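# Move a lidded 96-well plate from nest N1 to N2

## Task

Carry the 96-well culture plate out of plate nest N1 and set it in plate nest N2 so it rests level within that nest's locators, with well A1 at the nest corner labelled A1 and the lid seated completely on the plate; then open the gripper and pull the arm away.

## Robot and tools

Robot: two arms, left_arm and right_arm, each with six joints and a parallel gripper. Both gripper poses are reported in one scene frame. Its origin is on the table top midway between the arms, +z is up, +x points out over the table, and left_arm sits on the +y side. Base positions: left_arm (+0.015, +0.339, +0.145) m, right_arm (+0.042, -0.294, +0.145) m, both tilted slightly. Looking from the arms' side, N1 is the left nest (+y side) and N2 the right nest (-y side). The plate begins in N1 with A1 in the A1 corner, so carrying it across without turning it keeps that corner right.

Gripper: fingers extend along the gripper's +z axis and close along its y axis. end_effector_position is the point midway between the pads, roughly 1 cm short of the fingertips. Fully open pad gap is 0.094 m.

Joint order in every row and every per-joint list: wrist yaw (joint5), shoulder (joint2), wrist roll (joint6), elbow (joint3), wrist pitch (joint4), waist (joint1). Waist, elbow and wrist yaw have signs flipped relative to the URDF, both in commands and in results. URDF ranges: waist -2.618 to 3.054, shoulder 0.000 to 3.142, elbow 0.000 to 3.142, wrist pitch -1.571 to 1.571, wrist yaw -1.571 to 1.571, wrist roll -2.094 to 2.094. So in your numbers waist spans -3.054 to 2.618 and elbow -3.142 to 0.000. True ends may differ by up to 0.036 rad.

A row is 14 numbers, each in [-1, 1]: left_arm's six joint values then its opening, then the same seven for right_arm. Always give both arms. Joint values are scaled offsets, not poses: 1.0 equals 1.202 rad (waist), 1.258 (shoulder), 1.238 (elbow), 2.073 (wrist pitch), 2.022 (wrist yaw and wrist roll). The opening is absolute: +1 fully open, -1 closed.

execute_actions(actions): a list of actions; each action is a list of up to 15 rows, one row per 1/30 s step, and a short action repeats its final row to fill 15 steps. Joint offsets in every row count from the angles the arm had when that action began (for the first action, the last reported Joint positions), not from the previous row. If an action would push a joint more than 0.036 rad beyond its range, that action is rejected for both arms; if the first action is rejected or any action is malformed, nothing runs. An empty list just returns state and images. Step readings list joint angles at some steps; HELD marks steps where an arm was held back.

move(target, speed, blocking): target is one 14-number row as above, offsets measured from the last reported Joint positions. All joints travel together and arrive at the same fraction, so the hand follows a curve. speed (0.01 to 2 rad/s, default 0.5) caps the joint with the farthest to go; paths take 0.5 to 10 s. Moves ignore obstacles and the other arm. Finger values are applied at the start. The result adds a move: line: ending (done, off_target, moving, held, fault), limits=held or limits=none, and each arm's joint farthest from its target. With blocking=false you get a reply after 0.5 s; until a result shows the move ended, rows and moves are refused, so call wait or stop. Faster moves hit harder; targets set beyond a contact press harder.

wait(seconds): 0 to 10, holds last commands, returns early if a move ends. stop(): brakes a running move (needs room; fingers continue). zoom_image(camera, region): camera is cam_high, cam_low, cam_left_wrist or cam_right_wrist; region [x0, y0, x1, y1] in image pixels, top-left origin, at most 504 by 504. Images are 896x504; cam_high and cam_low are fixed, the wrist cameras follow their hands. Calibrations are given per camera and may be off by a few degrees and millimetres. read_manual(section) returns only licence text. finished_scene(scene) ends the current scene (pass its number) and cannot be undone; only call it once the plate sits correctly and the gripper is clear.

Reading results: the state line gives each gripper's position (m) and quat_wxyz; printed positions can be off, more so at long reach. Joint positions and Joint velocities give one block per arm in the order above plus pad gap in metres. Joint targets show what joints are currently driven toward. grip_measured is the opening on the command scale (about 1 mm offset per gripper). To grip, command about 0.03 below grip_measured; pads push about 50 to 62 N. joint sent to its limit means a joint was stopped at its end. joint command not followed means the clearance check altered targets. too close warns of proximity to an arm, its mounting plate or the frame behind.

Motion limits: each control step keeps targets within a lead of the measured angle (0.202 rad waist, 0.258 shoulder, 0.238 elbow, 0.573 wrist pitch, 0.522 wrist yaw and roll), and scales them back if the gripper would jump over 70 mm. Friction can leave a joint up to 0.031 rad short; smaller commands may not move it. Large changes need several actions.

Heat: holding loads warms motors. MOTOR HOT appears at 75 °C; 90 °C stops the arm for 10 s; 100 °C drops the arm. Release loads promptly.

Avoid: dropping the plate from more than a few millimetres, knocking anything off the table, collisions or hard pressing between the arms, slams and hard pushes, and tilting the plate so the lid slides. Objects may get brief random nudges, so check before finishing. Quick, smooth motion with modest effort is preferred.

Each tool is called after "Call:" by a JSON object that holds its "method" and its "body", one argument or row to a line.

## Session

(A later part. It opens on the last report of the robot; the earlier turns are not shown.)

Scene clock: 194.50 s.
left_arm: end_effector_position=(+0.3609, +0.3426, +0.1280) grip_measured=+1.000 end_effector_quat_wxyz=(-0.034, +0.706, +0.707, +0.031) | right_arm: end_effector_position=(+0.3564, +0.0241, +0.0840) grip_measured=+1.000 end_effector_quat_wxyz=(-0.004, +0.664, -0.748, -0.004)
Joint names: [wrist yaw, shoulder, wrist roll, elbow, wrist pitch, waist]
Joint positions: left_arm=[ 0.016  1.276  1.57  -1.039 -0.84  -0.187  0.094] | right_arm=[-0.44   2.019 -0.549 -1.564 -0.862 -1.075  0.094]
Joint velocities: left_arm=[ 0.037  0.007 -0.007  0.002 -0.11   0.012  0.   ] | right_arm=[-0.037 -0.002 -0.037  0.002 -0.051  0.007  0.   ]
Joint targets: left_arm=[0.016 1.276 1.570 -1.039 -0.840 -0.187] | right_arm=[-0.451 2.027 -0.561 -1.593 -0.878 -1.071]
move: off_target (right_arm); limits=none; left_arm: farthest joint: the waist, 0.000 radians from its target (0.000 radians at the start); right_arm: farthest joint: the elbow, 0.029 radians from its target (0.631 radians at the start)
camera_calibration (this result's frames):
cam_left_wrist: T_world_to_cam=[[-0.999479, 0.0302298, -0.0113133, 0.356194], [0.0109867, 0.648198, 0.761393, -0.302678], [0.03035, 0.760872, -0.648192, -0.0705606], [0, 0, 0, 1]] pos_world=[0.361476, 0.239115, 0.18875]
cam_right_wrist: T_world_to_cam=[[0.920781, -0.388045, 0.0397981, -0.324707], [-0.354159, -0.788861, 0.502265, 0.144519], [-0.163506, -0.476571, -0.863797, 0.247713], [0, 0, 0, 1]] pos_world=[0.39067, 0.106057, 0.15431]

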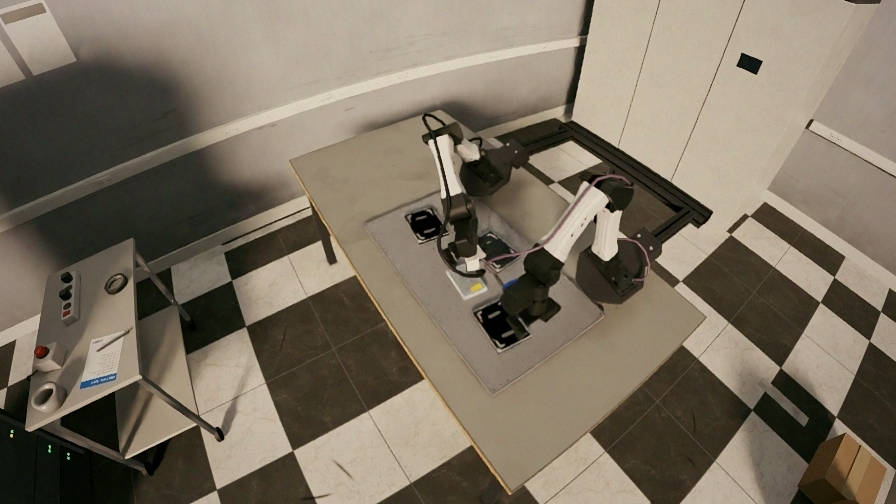

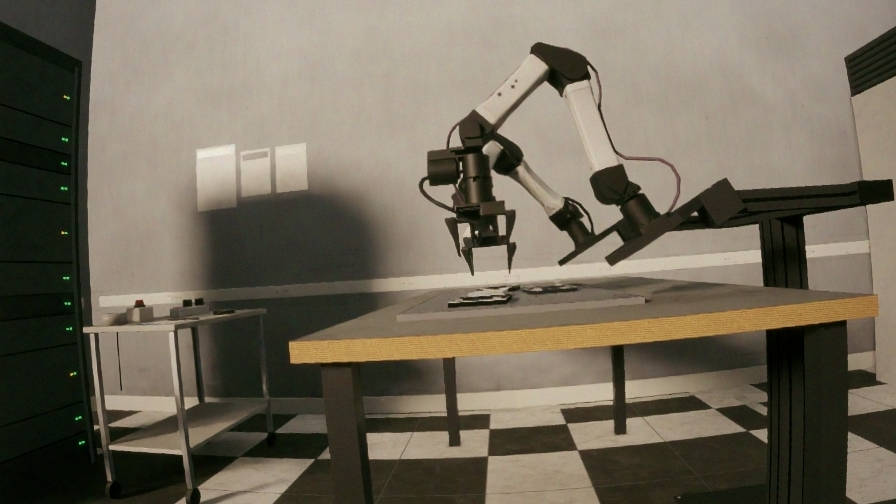

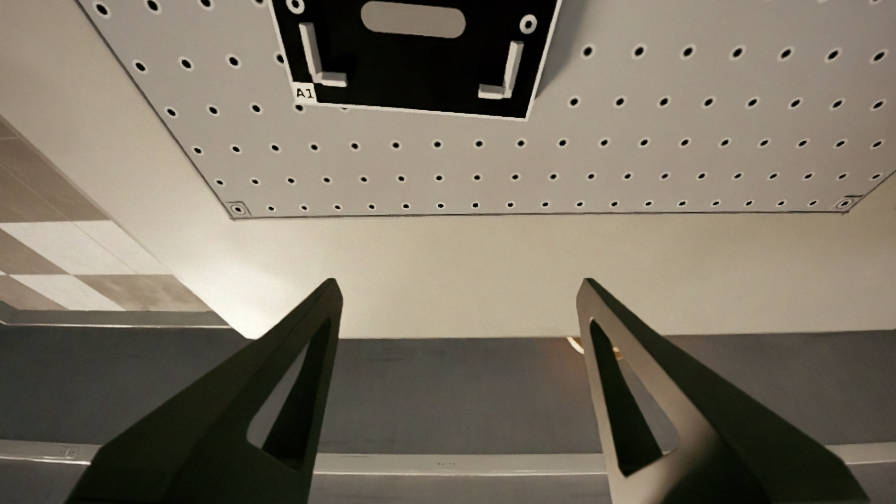

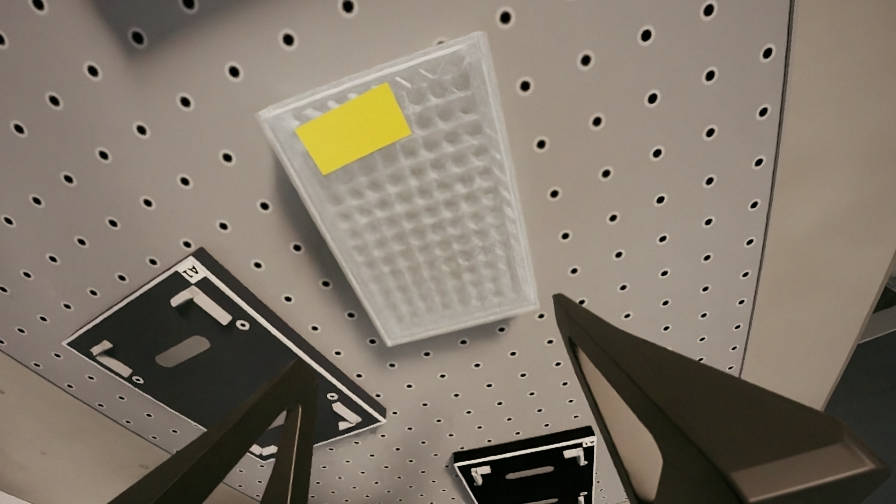

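Call:
{"method": "move", "body": {
  "target": [0,0,0,0,0,0,1, 0,0.134,0,-0.118,0.017,0.012,1],
  "speed": 0.3
}}

Scene clock: 205.93 s.
left_arm: end_effector_position=(+0.3609, +0.3426, +0.1280) grip_measured=+1.000 end_effector_quat_wxyz=(-0.034, +0.706, +0.707, +0.031) | right_arm: end_effector_position=(+0.3591, +0.0470, +0.0476) grip_measured=+1.000 end_effector_quat_wxyz=(+0.007, +0.664, -0.748, -0.000)
Joint names: [wrist yaw, shoulder, wrist roll, elbow, wrist pitch, waist]
Joint positions: left_arm=[ 0.016  1.276  1.57  -1.039 -0.84  -0.187  0.094] | right_arm=[-0.44   2.178 -0.55  -1.682 -0.842 -1.064  0.094]
Joint velocities: left_arm=[ 0.037  0.002 -0.066  0.002  0.051  0.002  0.   ] | right_arm=[-0.022  0.007 -0.007  0.007 -0.022 -0.002  0.   ]
Joint targets: left_arm=[0.016 1.276 1.570 -1.039 -0.840 -0.187] | right_arm=[-0.440 2.188 -0.549 -1.710 -0.827 -1.060]
move: off_target (right_arm); limits=none; left_arm: farthest joint: the waist, 0.000 radians from its target (0.000 radians at the start); right_arm: farthest joint: the elbow, 0.028 radians from its target (0.146 radians at the start)
camera_calibration (this result's frames):
cam_left_wrist: T_world_to_cam=[[-0.999479, 0.0302298, -0.0113133, 0.356194], [0.0109867, 0.648198, 0.761393, -0.302678], [0.03035, 0.760872, -0.648192, -0.0705606], [0, 0, 0, 1]] pos_world=[0.361476, 0.239115, 0.18875]
cam_right_wrist: T_world_to_cam=[[0.921388, -0.386939, 0.0363683, -0.316935], [-0.347645, -0.778736, 0.522219, 0.178103], [-0.173746, -0.493809, -0.852036, 0.231503], [0, 0, 0, 1]] pos_world=[0.39416, 0.130379, 0.115766]

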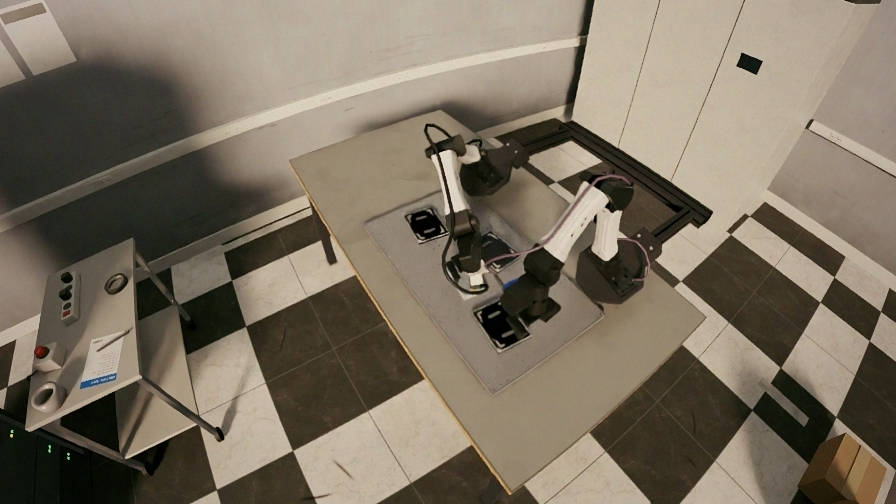

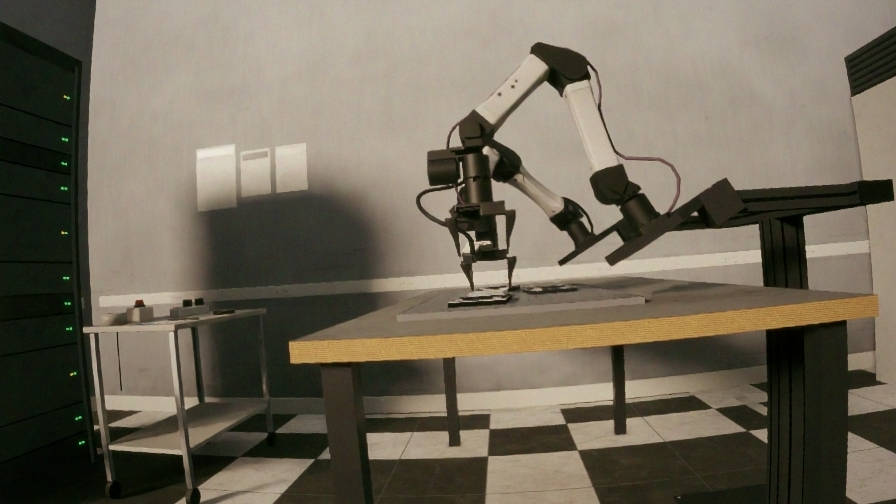

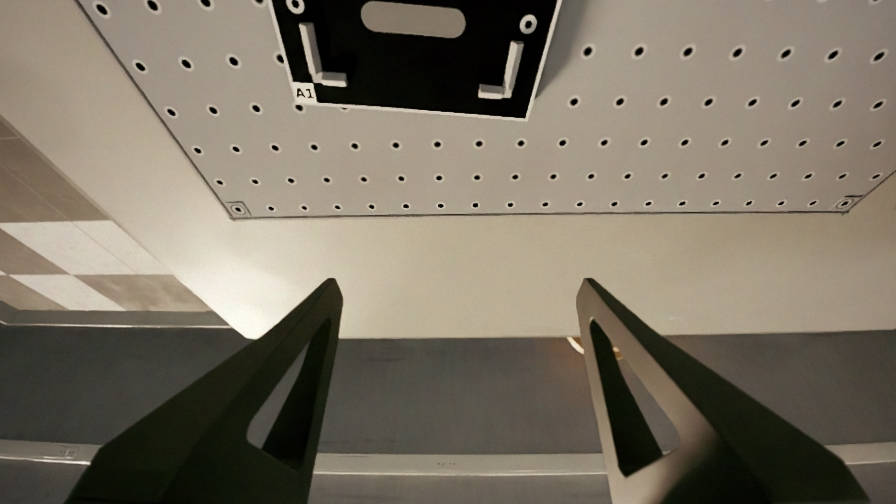

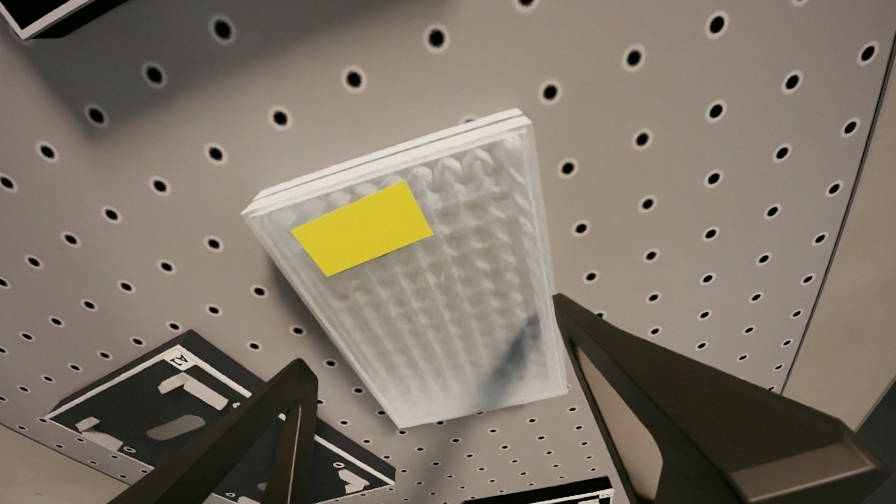

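Call:
{"method": "move", "body": {
  "target": [0,0,0,0,0,0,1, 0,0.049,-0.016,0,0.034,0.033,1],
  "speed": 0.15
}}

Scene clock: 213.90 s.
left_arm: end_effector_position=(+0.3609, +0.3426, +0.1280) grip_measured=+1.000 end_effector_quat_wxyz=(-0.034, +0.706, +0.707, +0.031) | right_arm: end_effector_position=(+0.3653, +0.0443, +0.0267) grip_measured=+1.000 end_effector_quat_wxyz=(+0.007, +0.660, -0.751, +0.005)
Joint names: [wrist yaw, shoulder, wrist roll, elbow, wrist pitch, waist]
Joint positions: left_arm=[ 0.016  1.276  1.57  -1.039 -0.84  -0.187  0.094] | right_arm=[-0.444  2.218 -0.569 -1.682 -0.791 -1.034  0.094]
Joint velocities: left_arm=[-0.007  0.007  0.037  0.002  0.022 -0.012  0.   ] | right_arm=[ 0.022  0.002  0.037 -0.007  0.037 -0.007  0.   ]
Joint targets: left_arm=[0.016 1.276 1.570 -1.039 -0.840 -0.187] | right_arm=[-0.440 2.239 -0.582 -1.682 -0.772 -1.025]
move: off_target (right_arm); limits=none; left_arm: farthest joint: the waist, 0.000 radians from its target (0.000 radians at the start); right_arm: farthest joint: the shoulder, 0.022 radians from its target (0.062 radians at the start)
camera_calibration (this result's frames):
cam_left_wrist: T_world_to_cam=[[-0.999479, 0.0302298, -0.0113133, 0.356194], [0.0109867, 0.648198, 0.761393, -0.302678], [0.03035, 0.760872, -0.648192, -0.0705606], [0, 0, 0, 1]] pos_world=[0.361476, 0.239115, 0.18875]
cam_right_wrist: T_world_to_cam=[[0.916638, -0.397077, 0.0458781, -0.321024], [-0.35992, -0.769988, 0.526855, 0.193057], [-0.173877, -0.499448, -0.848716, 0.21372], [0, 0, 0, 1]] pos_world=[0.400909, 0.127922, 0.094402]

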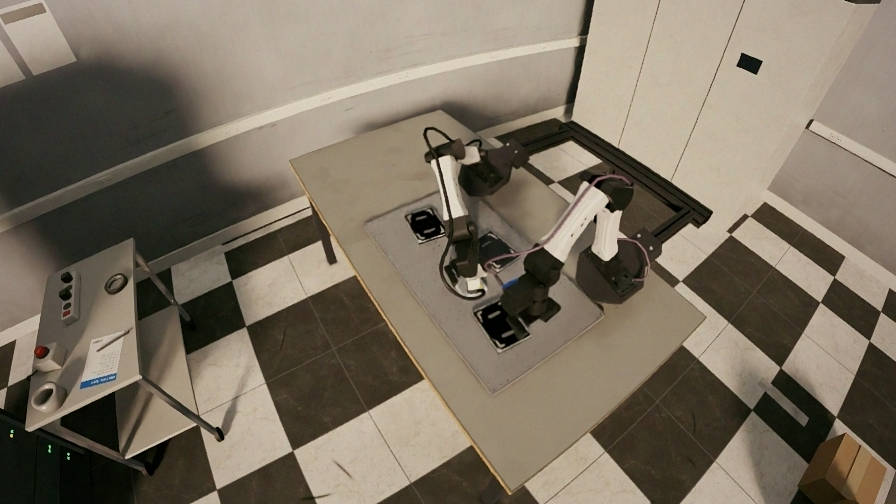

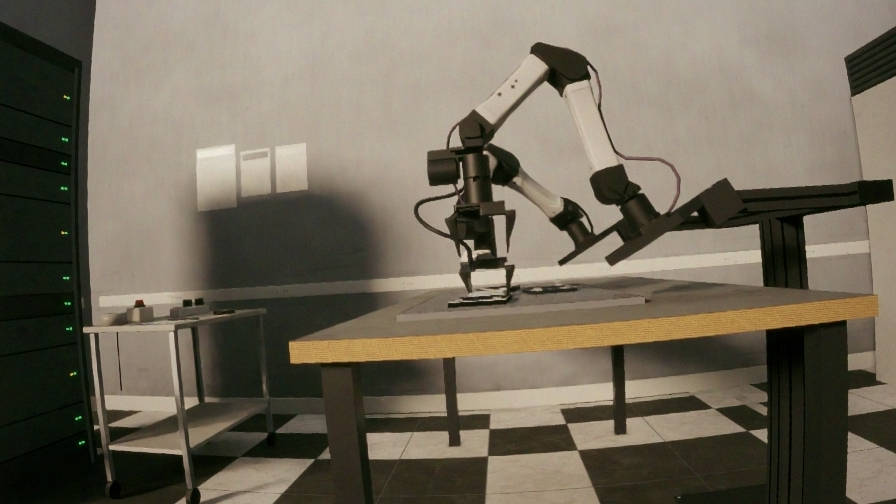

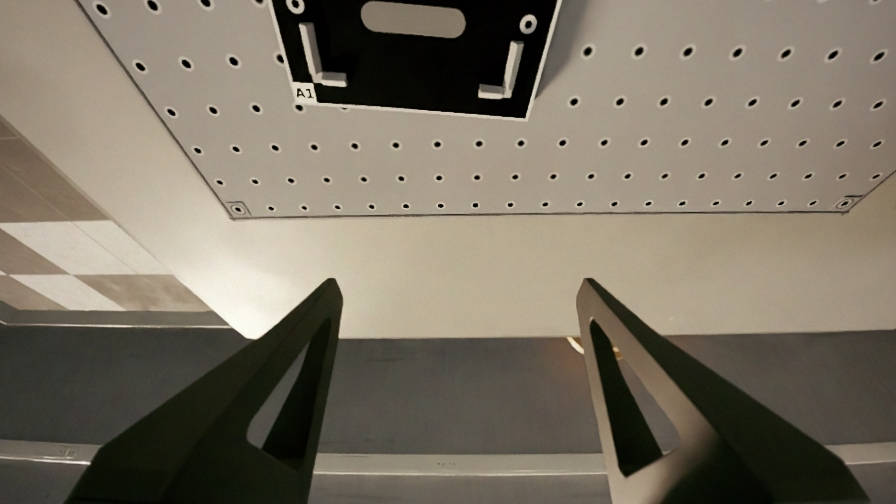

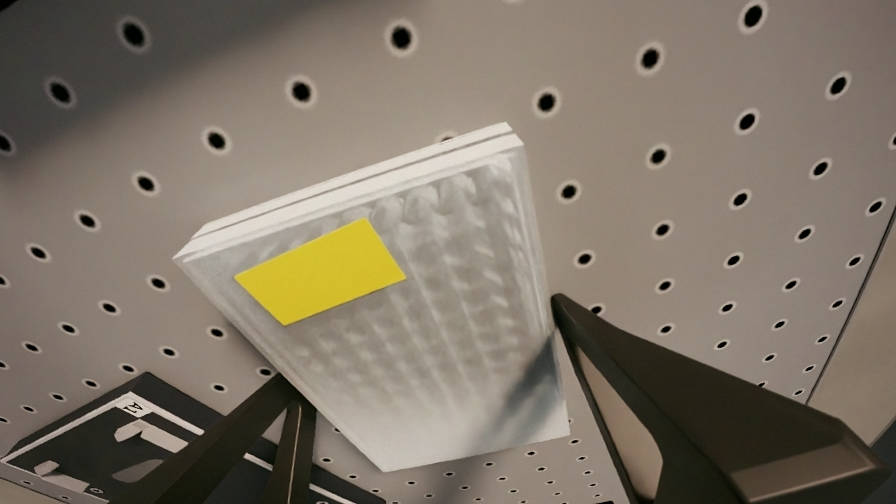

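Call:
{"method": "move", "body": {
  "target": [0,0,0,0,0,0,1, 0,0.032,0,0,0.021,0,1],
  "speed": 0.06
}}

Scene clock: 218.80 s.
left_arm: end_effector_position=(+0.3609, +0.3426, +0.1280) grip_measured=+1.000 end_effector_quat_wxyz=(-0.034, +0.706, +0.707, +0.031) | right_arm: end_effector_position=(+0.3663, +0.0458, +0.0261) grip_measured=+1.000 end_effector_quat_wxyz=(+0.004, +0.659, -0.752, +0.005)
Joint names: [wrist yaw, shoulder, wrist roll, elbow, wrist pitch, waist]
Joint positions: left_arm=[ 0.016  1.276  1.57  -1.039 -0.84  -0.187  0.094] | right_arm=[-0.444  2.219 -0.57  -1.682 -0.783 -1.034  0.094]
Joint velocities: left_arm=[-0.051 -0.022  0.022  0.012 -0.051 -0.017  0.   ] | right_arm=[-0.007 -0.012  0.007  0.007  0.051  0.007  0.   ]
Joint targets: left_arm=[0.016 1.276 1.570 -1.039 -0.840 -0.187] | right_arm=[-0.443 2.258 -0.569 -1.682 -0.748 -1.034]
move: off_target (right_arm); limits=none; left_arm: farthest joint: the waist, 0.000 radians from its target (0.000 radians at the start); right_arm: farthest joint: the shoulder, 0.039 radians from its target (0.041 radians at the start)
camera_calibration (this result's frames):
cam_left_wrist: T_world_to_cam=[[-0.999479, 0.0302298, -0.0113133, 0.356194], [0.0109867, 0.648198, 0.761393, -0.302678], [0.03035, 0.760872, -0.648192, -0.0705606], [0, 0, 0, 1]] pos_world=[0.361476, 0.239115, 0.18875]
cam_right_wrist: T_world_to_cam=[[0.91536, -0.399745, 0.0481549, -0.320759], [-0.364363, -0.771513, 0.521542, 0.196659], [-0.171332, -0.494945, -0.851865, 0.213032], [0, 0, 0, 1]] pos_world=[0.401765, 0.128942, 0.0943544]

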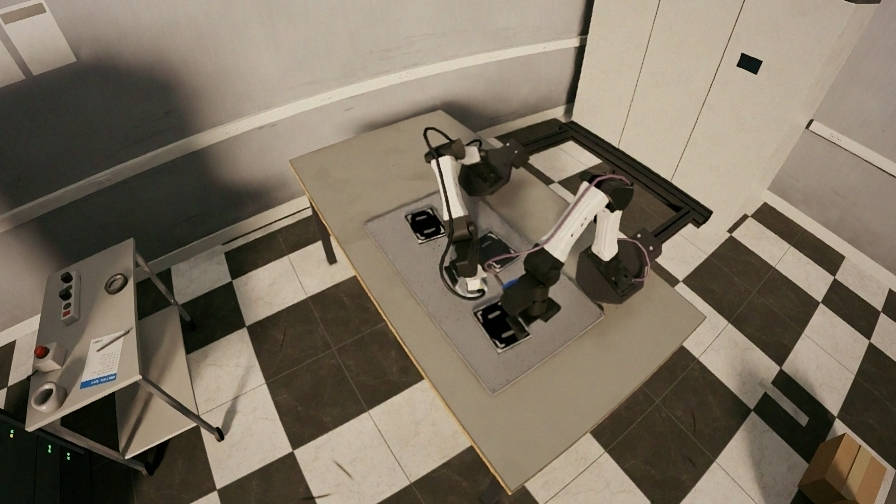

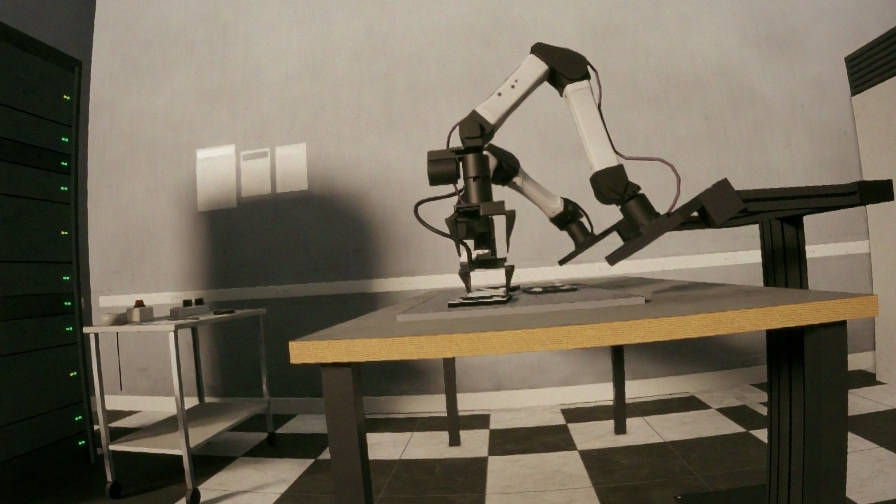

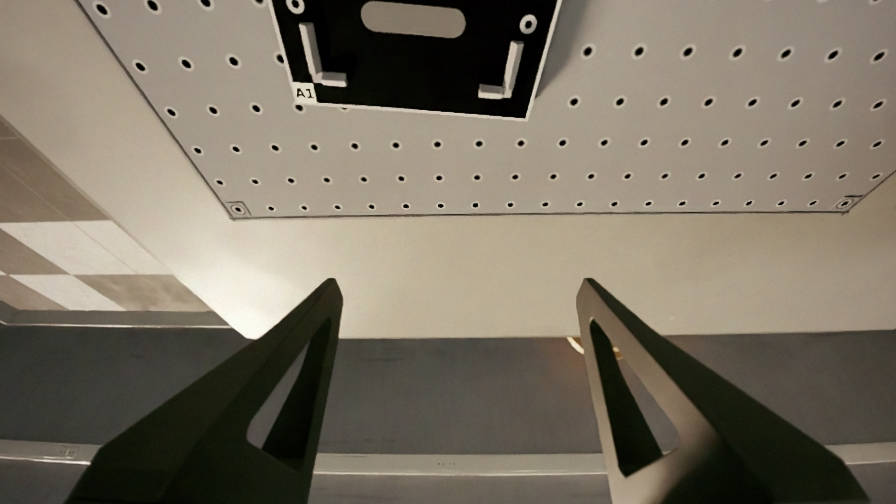

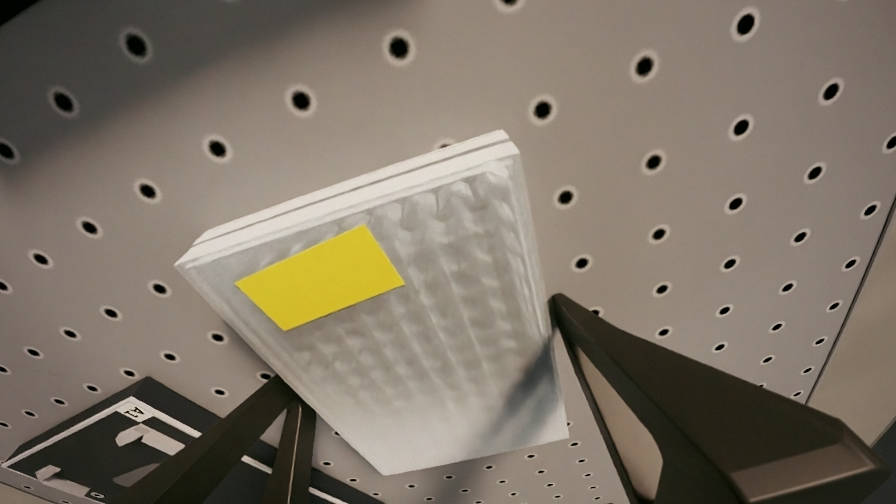

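Call:
{"method": "move", "body": {
  "target": [0,0,0,0,0,0,1, 0,-0.004,0,0,0,-0.008,0.75],
  "speed": 0.06
}}

Call:
{"method": "move", "body": {
  "target": [0,0,0,0,0,0,1, 0,-0.055,0.012,-0.035,-0.056,-0.03,0.75],
  "speed": 0.1
}}

Scene clock: 223.80 s.
left_arm: end_effector_position=(+0.3609, +0.3426, +0.1280) grip_measured=+1.000 end_effector_quat_wxyz=(-0.034, +0.706, +0.707, +0.031) | right_arm: end_effector_position=(+0.3663, +0.0458, +0.0261) grip_measured=+0.799 end_effector_quat_wxyz=(+0.004, +0.659, -0.752, +0.005)
Joint names: [wrist yaw, shoulder, wrist roll, elbow, wrist pitch, waist]
Joint positions: left_arm=[ 0.016  1.276  1.57  -1.039 -0.84  -0.187  0.094] | right_arm=[-0.444  2.219 -0.57  -1.682 -0.783 -1.034  0.085]
Joint velocities: left_arm=[ 0.081  0.002 -0.051  0.002 -0.007  0.002  0.   ] | right_arm=[ 0.037 -0.012 -0.051  0.007 -0.066 -0.007 -0.001]
Joint targets: left_arm=[0.016 1.276 1.570 -1.039 -0.840 -0.187] | right_arm=[-0.444 2.214 -0.570 -1.682 -0.783 -1.043]
move: done; limits=none; left_arm: farthest joint: the waist, 0.000 radians from its target (0.000 radians at the start); right_arm: farthest joint: the waist, 0.009 radians from its target (0.009 radians at the start)
camera_calibration (this result's frames):
cam_left_wrist: T_world_to_cam=[[-0.999479, 0.0302298, -0.0113133, 0.356194], [0.0109867, 0.648198, 0.761393, -0.302678], [0.03035, 0.760872, -0.648192, -0.0705606], [0, 0, 0, 1]] pos_world=[0.361476, 0.239115, 0.18875]
cam_right_wrist: T_world_to_cam=[[0.91536, -0.399745, 0.0481549, -0.320759], [-0.364363, -0.771513, 0.521542, 0.196659], [-0.171332, -0.494945, -0.851865, 0.213032], [0, 0, 0, 1]] pos_world=[0.401765, 0.128942, 0.0943544]

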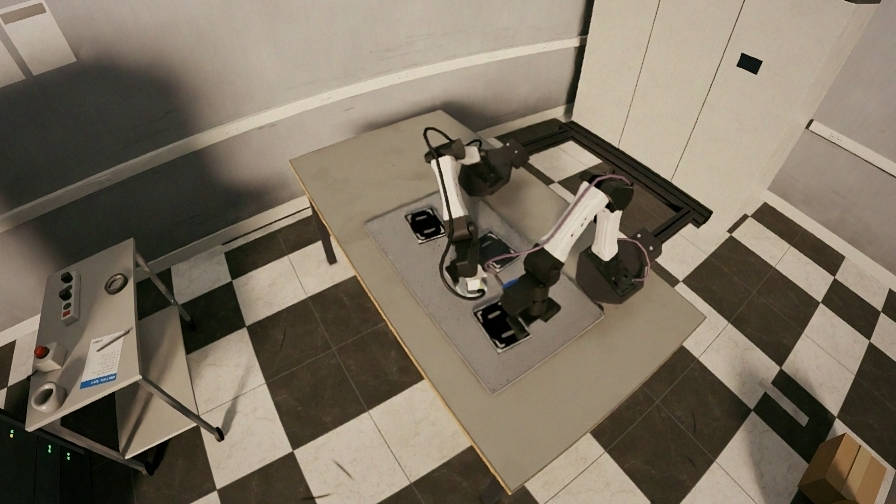

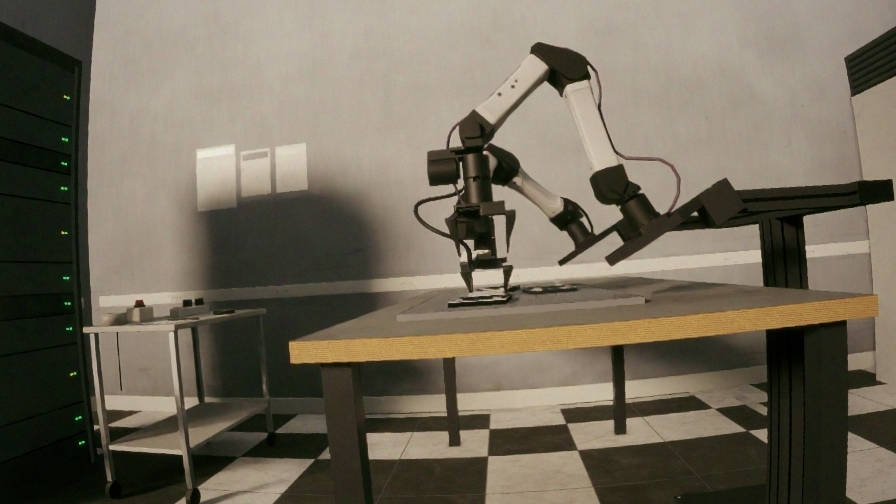

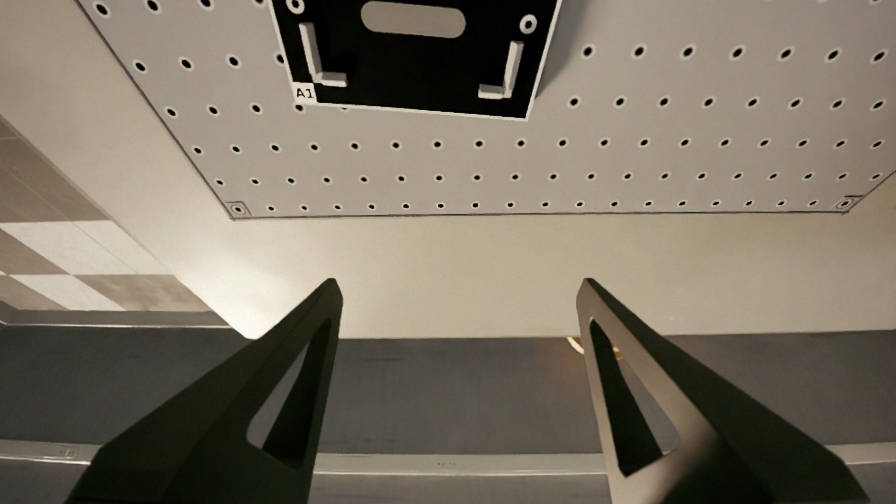

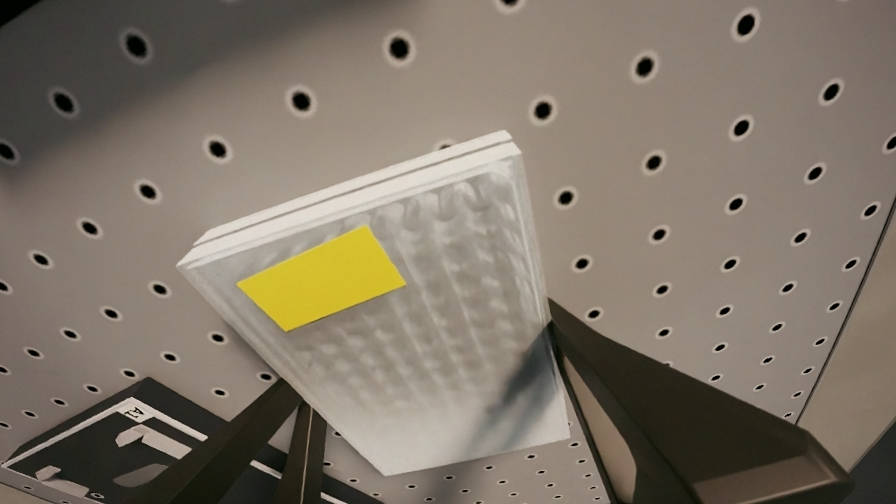

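Scene clock: 225.50 s.
left_arm: end_effector_position=(+0.3609, +0.3426, +0.1280) grip_measured=+1.000 end_effector_quat_wxyz=(-0.034, +0.706, +0.707, +0.031) | right_arm: end_effector_position=(+0.3611, +0.0419, +0.0512) grip_measured=+0.799 end_effector_quat_wxyz=(+0.016, +0.668, -0.744, +0.004)
Joint names: [wrist yaw, shoulder, wrist roll, elbow, wrist pitch, waist]
Joint positions: left_arm=[ 0.016  1.276  1.57  -1.039 -0.84  -0.187  0.094] | right_arm=[-0.444  2.175 -0.556 -1.7   -0.881 -1.06   0.085]
Joint velocities: left_arm=[-0.007 -0.007 -0.022 -0.002  0.007  0.012  0.   ] | right_arm=[ 0.007  0.007 -0.022  0.007 -0.007  0.007  0.   ]
Joint targets: left_arm=[0.016 1.276 1.570 -1.039 -0.840 -0.187] | right_arm=[-0.444 2.150 -0.545 -1.725 -0.899 -1.071]
move: off_target (right_arm); limits=none; left_arm: farthest joint: the waist, 0.000 radians from its target (0.000 radians at the start); right_arm: farthest joint: the shoulder, 0.026 radians from its target (0.069 radians at the start)
camera_calibration (this result's frames):
cam_left_wrist: T_world_to_cam=[[-0.999479, 0.0302298, -0.0113133, 0.356194], [0.0109867, 0.648198, 0.761393, -0.302678], [0.03035, 0.760872, -0.648192, -0.0705606], [0, 0, 0, 1]] pos_world=[0.361476, 0.239115, 0.18875]
cam_right_wrist: T_world_to_cam=[[0.925777, -0.376391, 0.0355981, -0.322867], [-0.334961, -0.772906, 0.538904, 0.167247], [-0.175325, -0.510829, -0.841615, 0.233203], [0, 0, 0, 1]] pos_world=[0.39581, 0.126869, 0.11763]

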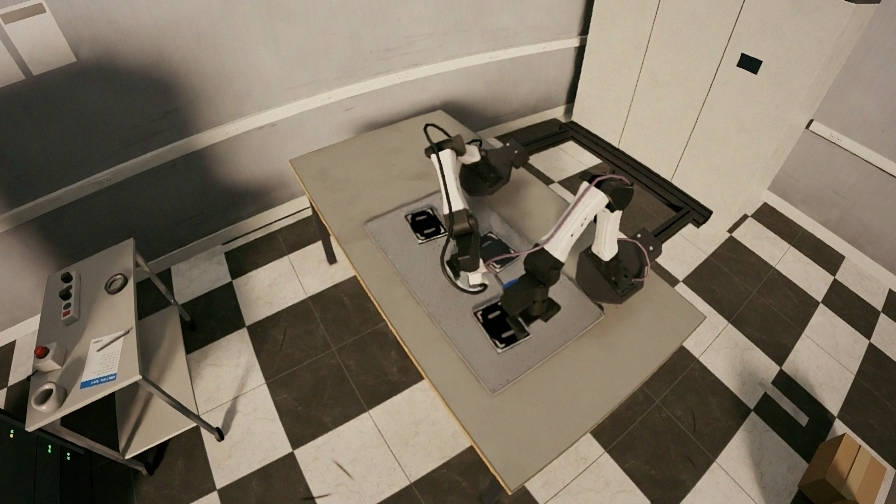

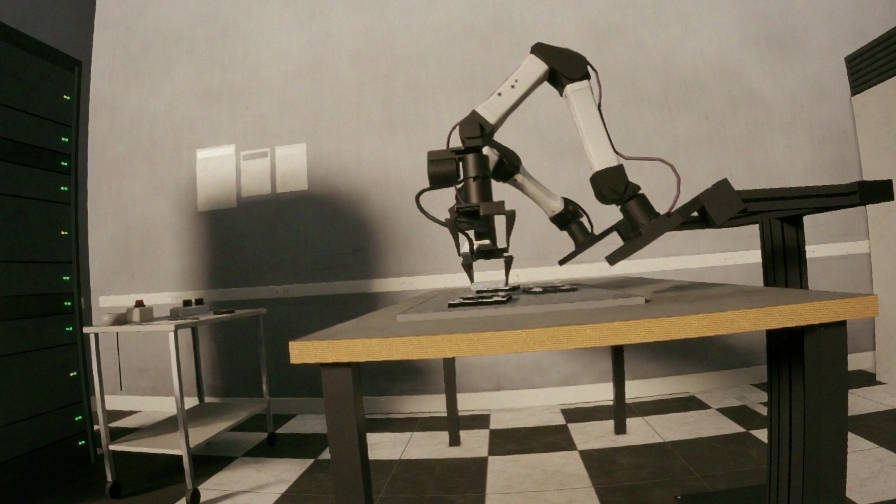

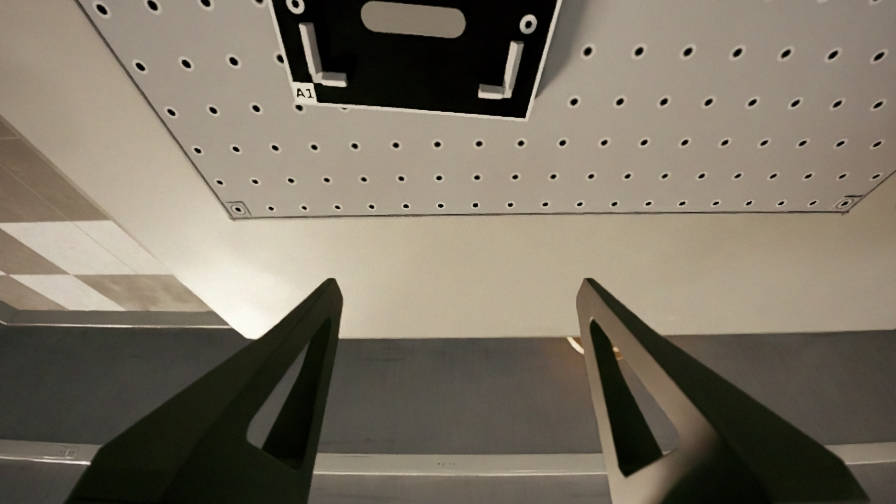

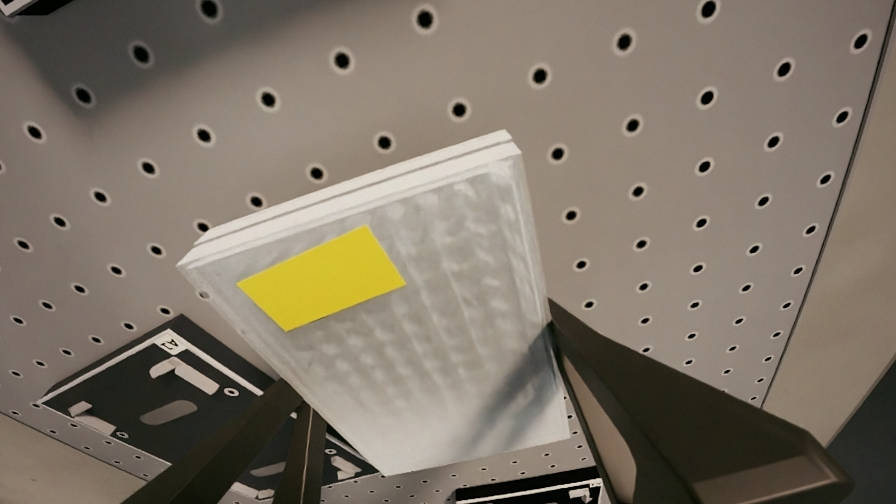

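Call:
{"method": "move", "body": {
  "target": [0,0,0,0,0,0,1, 0.156,-0.784,-0.382,0.765,0.123,0.674,0.75],
  "speed": 0.4
}}

Scene clock: 237.40 s.
left_arm: end_effector_position=(+0.3609, +0.3426, +0.1280) grip_measured=+1.000 end_effector_quat_wxyz=(-0.034, +0.706, +0.707, +0.031) | right_arm: end_effector_position=(+0.3416, -0.2769, +0.0905) grip_measured=+0.799 end_effector_quat_wxyz=(+0.000, +0.655, -0.756, +0.001)
Joint names: [wrist yaw, shoulder, wrist roll, elbow, wrist pitch, waist]
Joint positions: left_arm=[ 0.016  1.276  1.57  -1.039 -0.84  -0.187  0.094] | right_arm=[-0.138  1.213 -1.317 -0.771 -0.643 -0.256  0.085]
Joint velocities: left_arm=[ 0.022 -0.002 -0.007  0.007  0.037 -0.022  0.   ] | right_arm=[-0.095  0.002 -0.051  0.007  0.022  0.012  0.001]
Joint targets: left_arm=[0.016 1.276 1.570 -1.039 -0.840 -0.187] | right_arm=[-0.128 1.189 -1.329 -0.752 -0.626 -0.249]
move: off_target (right_arm); limits=none; left_arm: farthest joint: the waist, 0.000 radians from its target (0.000 radians at the start); right_arm: farthest joint: the shoulder, 0.024 radians from its target (0.987 radians at the start)
camera_calibration (this result's frames):
cam_left_wrist: T_world_to_cam=[[-0.999479, 0.0302298, -0.0113133, 0.356194], [0.0109867, 0.648198, 0.761393, -0.302678], [0.03035, 0.760872, -0.648192, -0.0705606], [0, 0, 0, 1]] pos_world=[0.361476, 0.239115, 0.18875]
cam_right_wrist: T_world_to_cam=[[0.910988, -0.410085, 0.0439386, -0.431235], [-0.372842, -0.77331, 0.512815, -0.0916255], [-0.176319, -0.483551, -0.857374, 0.109316], [0, 0, 0, 1]] pos_world=[0.377963, -0.194838, 0.15966]

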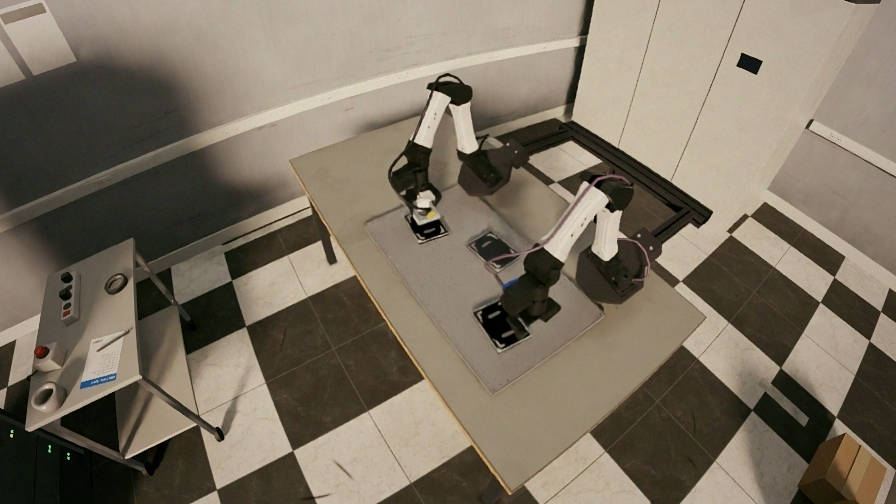

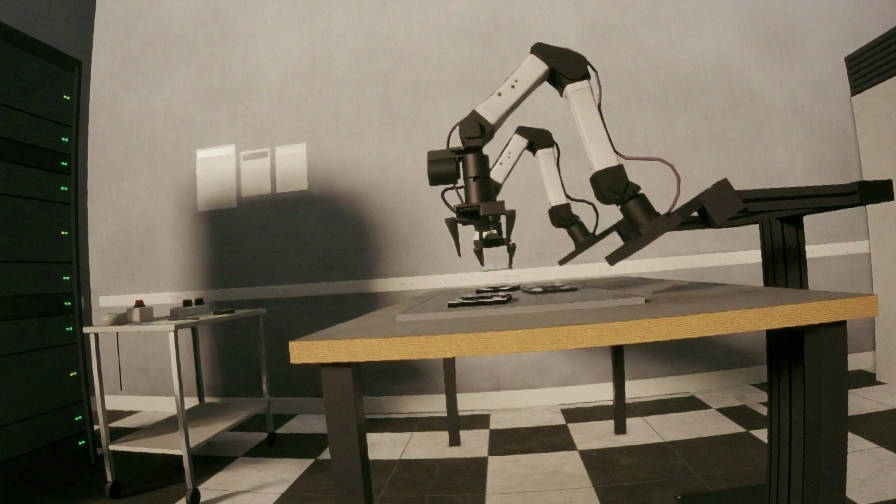

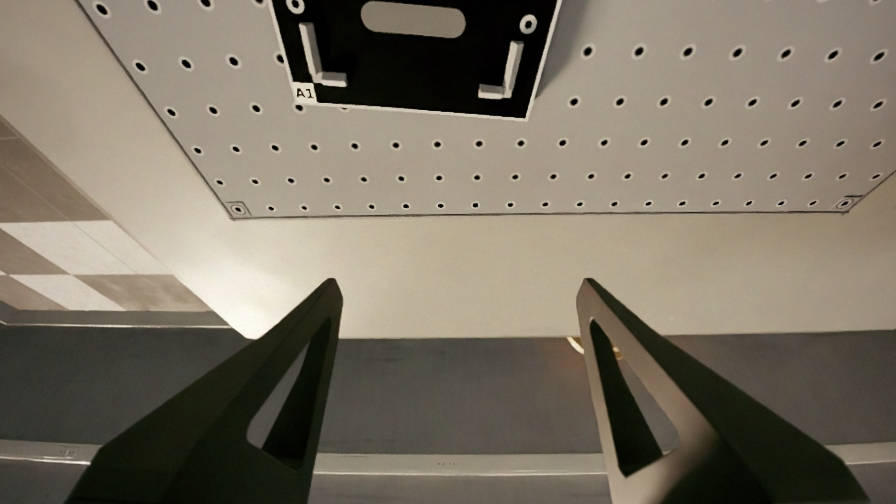

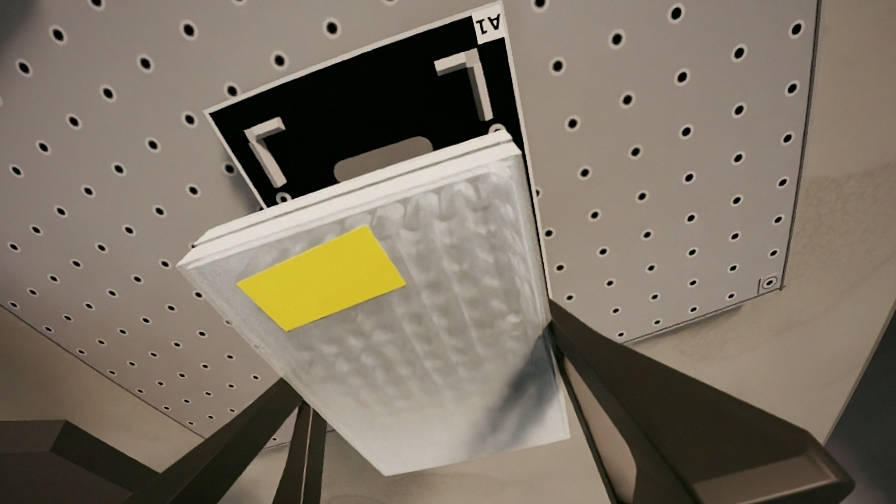

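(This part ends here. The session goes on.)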